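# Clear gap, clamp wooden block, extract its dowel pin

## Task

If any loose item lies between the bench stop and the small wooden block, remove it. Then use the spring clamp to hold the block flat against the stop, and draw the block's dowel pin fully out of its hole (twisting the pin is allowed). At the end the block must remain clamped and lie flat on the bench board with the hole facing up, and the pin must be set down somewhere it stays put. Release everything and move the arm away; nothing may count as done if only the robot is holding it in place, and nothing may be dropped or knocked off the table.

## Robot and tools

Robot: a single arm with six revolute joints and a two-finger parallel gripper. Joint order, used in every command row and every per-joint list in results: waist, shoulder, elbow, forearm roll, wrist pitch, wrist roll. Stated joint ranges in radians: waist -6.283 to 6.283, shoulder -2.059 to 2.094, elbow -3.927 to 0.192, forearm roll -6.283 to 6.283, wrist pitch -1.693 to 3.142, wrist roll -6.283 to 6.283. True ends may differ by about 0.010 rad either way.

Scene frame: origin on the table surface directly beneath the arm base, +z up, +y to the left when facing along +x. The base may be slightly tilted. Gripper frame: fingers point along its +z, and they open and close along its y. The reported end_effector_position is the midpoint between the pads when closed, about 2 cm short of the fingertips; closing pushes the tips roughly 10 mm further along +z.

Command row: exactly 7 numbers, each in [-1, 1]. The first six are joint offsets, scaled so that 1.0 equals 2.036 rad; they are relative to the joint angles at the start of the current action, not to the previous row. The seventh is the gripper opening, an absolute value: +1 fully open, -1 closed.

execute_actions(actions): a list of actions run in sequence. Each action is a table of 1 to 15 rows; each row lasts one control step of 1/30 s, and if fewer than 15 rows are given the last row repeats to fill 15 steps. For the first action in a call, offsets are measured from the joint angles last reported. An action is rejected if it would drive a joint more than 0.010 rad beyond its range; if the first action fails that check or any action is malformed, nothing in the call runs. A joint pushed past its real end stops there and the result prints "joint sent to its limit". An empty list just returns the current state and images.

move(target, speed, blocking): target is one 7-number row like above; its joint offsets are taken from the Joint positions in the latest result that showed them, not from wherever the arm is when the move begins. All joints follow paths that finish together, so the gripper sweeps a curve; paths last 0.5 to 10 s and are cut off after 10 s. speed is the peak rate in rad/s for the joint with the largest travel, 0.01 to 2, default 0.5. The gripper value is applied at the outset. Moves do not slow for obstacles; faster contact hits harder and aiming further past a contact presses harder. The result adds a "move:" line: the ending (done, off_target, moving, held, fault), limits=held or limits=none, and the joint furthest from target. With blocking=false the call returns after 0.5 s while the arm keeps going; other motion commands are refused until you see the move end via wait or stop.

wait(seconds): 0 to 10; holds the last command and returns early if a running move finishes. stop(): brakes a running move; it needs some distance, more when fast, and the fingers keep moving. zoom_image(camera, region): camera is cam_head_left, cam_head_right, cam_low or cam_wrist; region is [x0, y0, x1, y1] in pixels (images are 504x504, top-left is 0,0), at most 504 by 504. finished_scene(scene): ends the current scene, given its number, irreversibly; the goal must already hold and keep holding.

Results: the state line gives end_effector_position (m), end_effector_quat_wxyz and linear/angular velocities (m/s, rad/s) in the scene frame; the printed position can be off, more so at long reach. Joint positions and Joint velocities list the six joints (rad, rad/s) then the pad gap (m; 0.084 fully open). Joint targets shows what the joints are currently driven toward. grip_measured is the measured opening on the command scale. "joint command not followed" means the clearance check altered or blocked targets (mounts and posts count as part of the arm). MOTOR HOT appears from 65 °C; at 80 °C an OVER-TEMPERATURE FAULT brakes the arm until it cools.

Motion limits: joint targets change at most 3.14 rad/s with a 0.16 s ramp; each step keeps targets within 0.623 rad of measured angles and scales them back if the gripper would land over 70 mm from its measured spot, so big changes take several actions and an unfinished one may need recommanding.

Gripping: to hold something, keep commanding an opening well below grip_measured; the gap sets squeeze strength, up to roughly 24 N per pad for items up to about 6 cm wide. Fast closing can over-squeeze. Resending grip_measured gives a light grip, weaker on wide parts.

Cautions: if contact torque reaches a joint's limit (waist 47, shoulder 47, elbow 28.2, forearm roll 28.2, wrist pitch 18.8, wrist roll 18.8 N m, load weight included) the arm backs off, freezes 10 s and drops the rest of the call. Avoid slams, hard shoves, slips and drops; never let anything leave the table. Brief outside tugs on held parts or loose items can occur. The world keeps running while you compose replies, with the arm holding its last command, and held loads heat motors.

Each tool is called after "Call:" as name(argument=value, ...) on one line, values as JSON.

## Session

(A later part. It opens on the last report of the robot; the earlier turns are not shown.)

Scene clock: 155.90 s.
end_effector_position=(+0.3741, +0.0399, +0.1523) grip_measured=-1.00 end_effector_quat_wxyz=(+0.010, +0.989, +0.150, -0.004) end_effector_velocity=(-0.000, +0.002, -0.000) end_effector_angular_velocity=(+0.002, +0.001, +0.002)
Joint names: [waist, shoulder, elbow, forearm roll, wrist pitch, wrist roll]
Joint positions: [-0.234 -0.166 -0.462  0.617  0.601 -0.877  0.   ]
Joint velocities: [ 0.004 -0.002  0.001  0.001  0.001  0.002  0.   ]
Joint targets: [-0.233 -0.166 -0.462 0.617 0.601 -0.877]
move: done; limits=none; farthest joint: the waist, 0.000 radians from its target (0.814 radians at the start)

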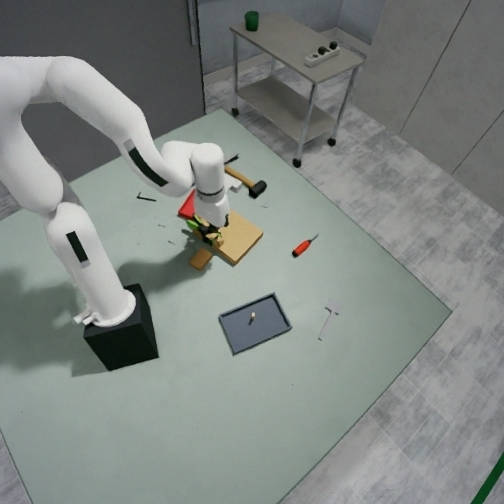

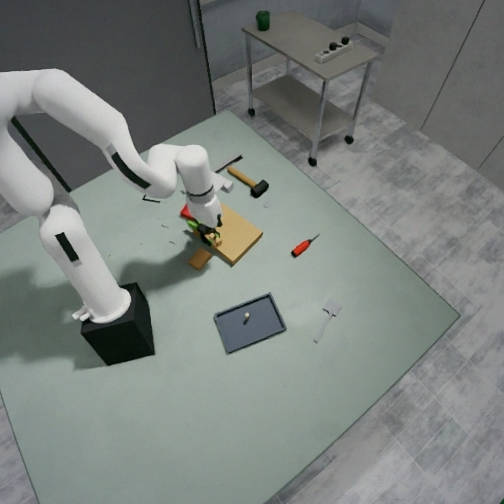

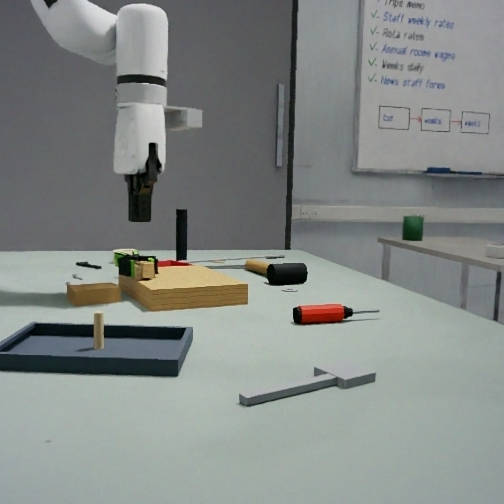

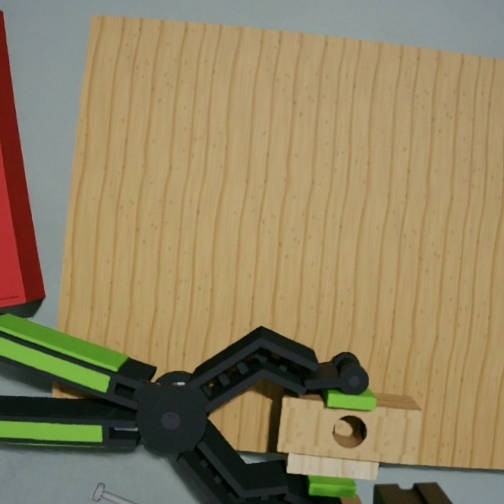

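Call:
move(target=[0.0486,0.1,-0.0236,0.119,-0.07,-0.805,-1], speed=0.9)

Call:
zoom_image(camera="cam_low", region=[110,230,200,290])

Scene clock: 159.03 s.
end_effector_position=(+0.3808, +0.0452, +0.0977) grip_measured=-1.00 end_effector_quat_wxyz=(+0.000, +0.633, +0.774, +0.001) end_effector_velocity=(-0.000, -0.000, -0.000) end_effector_angular_velocity=(-0.000, +0.000, +0.000)
Joint names: [waist, shoulder, elbow, forearm roll, wrist pitch, wrist roll]
Joint positions: [-0.135  0.038 -0.51   0.859  0.458 -2.515  0.   ]
Joint velocities: [-0.     0.002 -0.     0.002 -0.001 -0.002  0.   ]
Joint targets: [-0.135 0.038 -0.510 0.859 0.458 -2.515]
move: done; limits=none; farthest joint: the wrist roll, 0.001 radians from its target (1.639 radians at the start)

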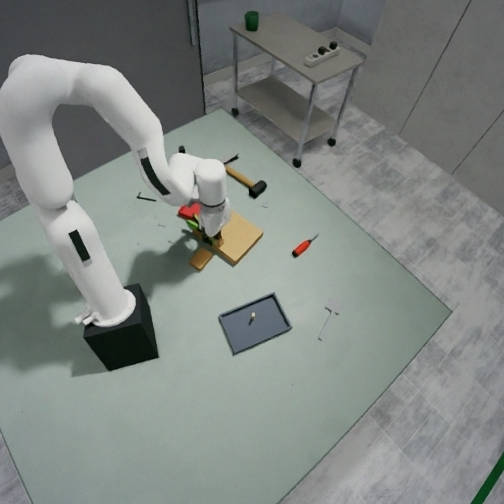

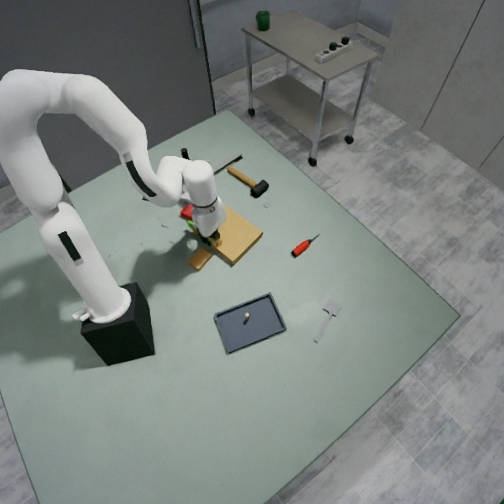

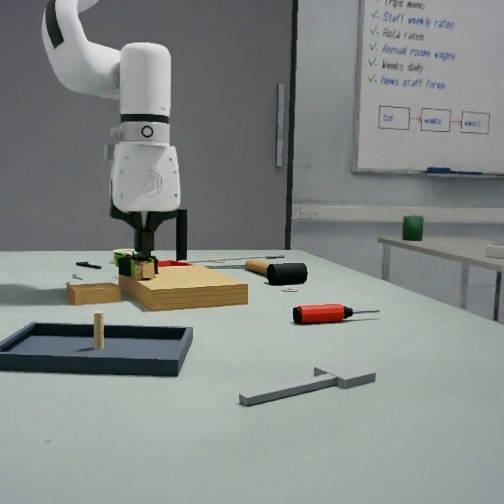

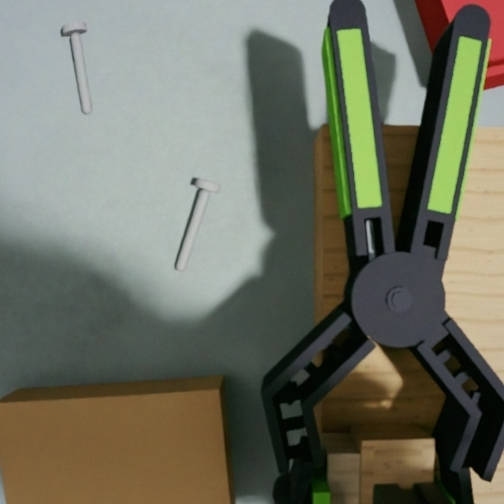

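Region (110, 230, 200, 290) of cam_low's 504x504 image, scaled by 5.600, with more detail than that image has.

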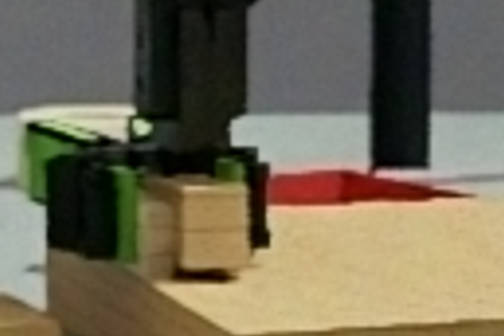

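Descend 16 mm slowly.

Call:
move(target=[0.0135,0.0285,-0.0057,0.0345,-0.019,-0.025,-1], speed=0.04)

Call:
zoom_image(camera="cam_low", region=[110,230,200,290])

Scene clock: 161.47 s.
end_effector_position=(+0.3819, +0.0439, +0.0843) grip_measured=-1.00 end_effector_quat_wxyz=(+0.005, +0.633, +0.774, +0.001) end_effector_velocity=(-0.001, +0.001, +0.000) end_effector_angular_velocity=(-0.001, -0.001, +0.003)
Joint names: [waist, shoulder, elbow, forearm roll, wrist pitch, wrist roll]
Joint positions: [-0.109  0.09  -0.525  0.929  0.417 -2.566  0.   ]
Joint velocities: [ 0.004 -0.004  0.005  0.004 -0.004 -0.003  0.   ]
Joint targets: [-0.107 0.096 -0.522 0.929 0.420 -2.566]
move: done; limits=none; farthest joint: the shoulder, 0.006 radians from its target (0.058 radians at the start)

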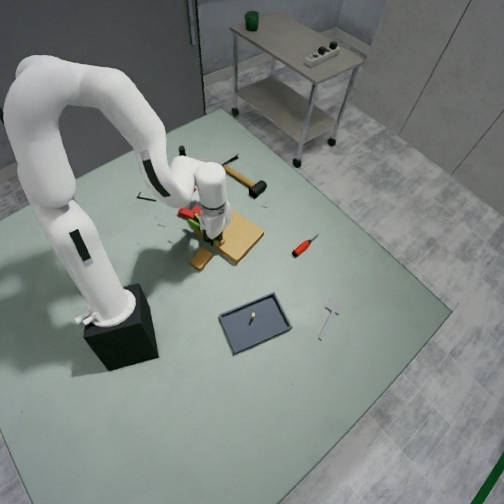

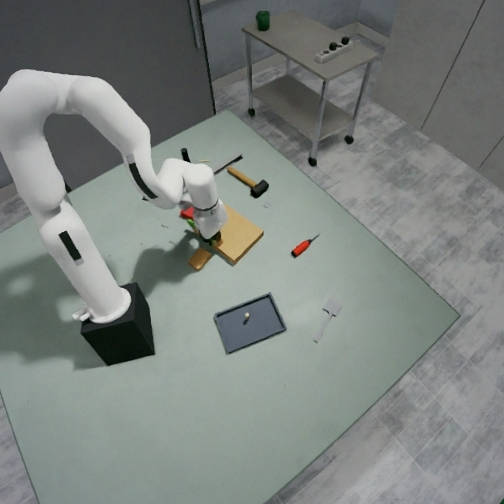

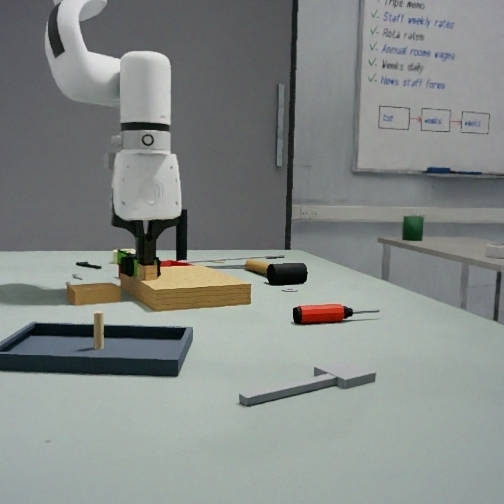

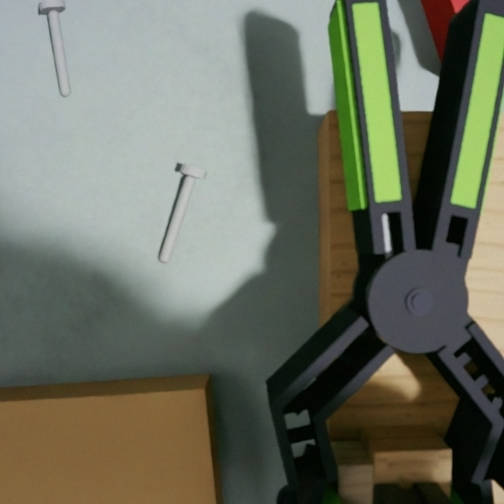

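Region (110, 230, 200, 290) of cam_low's 504x504 image, scaled by 5.600, with more detail than that image has.

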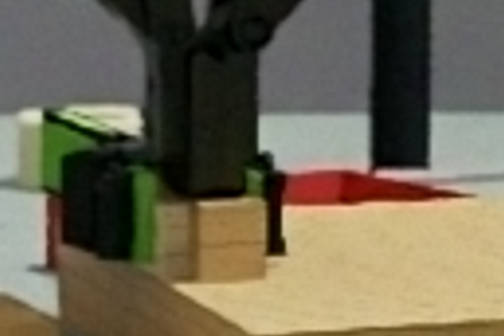

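Flat now.

Call:
move(target=[-0.09,-0.19,0.04,-0.21,0.13,0.5,-1], speed=0.6)

Call:
zoom_image(camera="cam_low", region=[110,230,200,290])

Scene clock: 164.27 s.
end_effector_position=(+0.3714, +0.0333, +0.1893) grip_measured=-1.00 end_effector_quat_wxyz=(+0.027, +0.866, +0.499, -0.008) end_effector_velocity=(-0.000, -0.001, +0.001) end_effector_angular_velocity=(-0.001, -0.000, -0.003)
Joint names: [waist, shoulder, elbow, forearm roll, wrist pitch, wrist roll]
Joint positions: [-0.293 -0.297 -0.443  0.501  0.682 -1.548  0.   ]
Joint velocities: [-0.002 -0.002  0.    -0.002  0.002  0.003  0.   ]
Joint targets: [-0.293 -0.297 -0.444 0.501 0.682 -1.548]
move: done; limits=none; farthest joint: the waist, 0.000 radians from its target (0.184 radians at the start)

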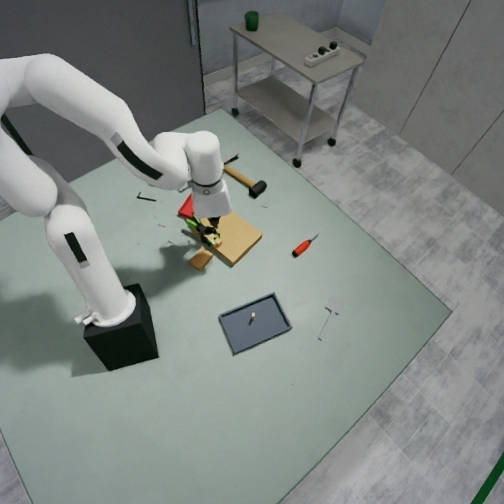

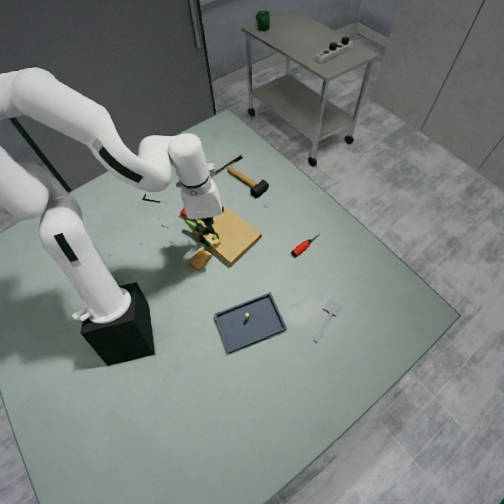

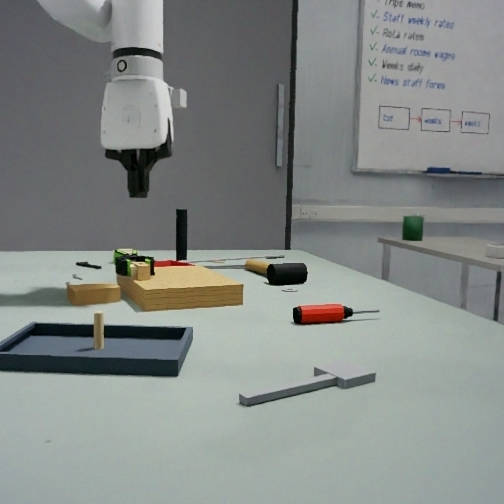

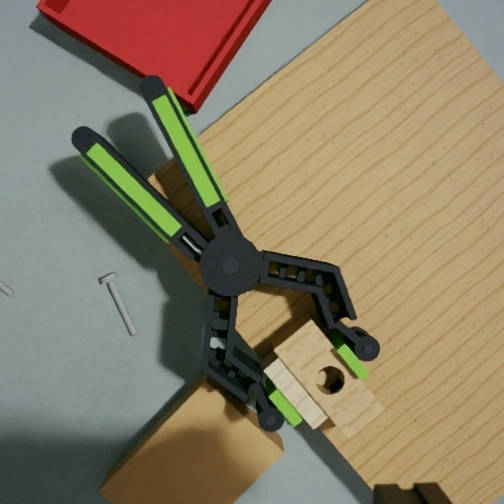

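Region (110, 230, 200, 290) of cam_low's 504x504 image, scaled by 5.600, with more detail than that image has.

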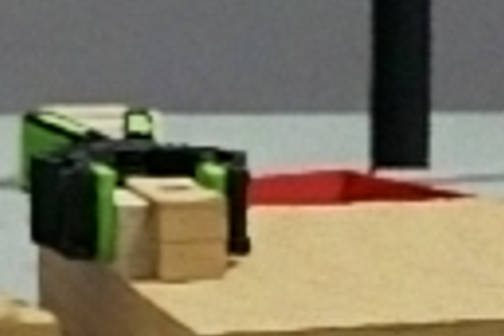

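Call:
finished_scene(scene=1)

The scene is finished: the task was done.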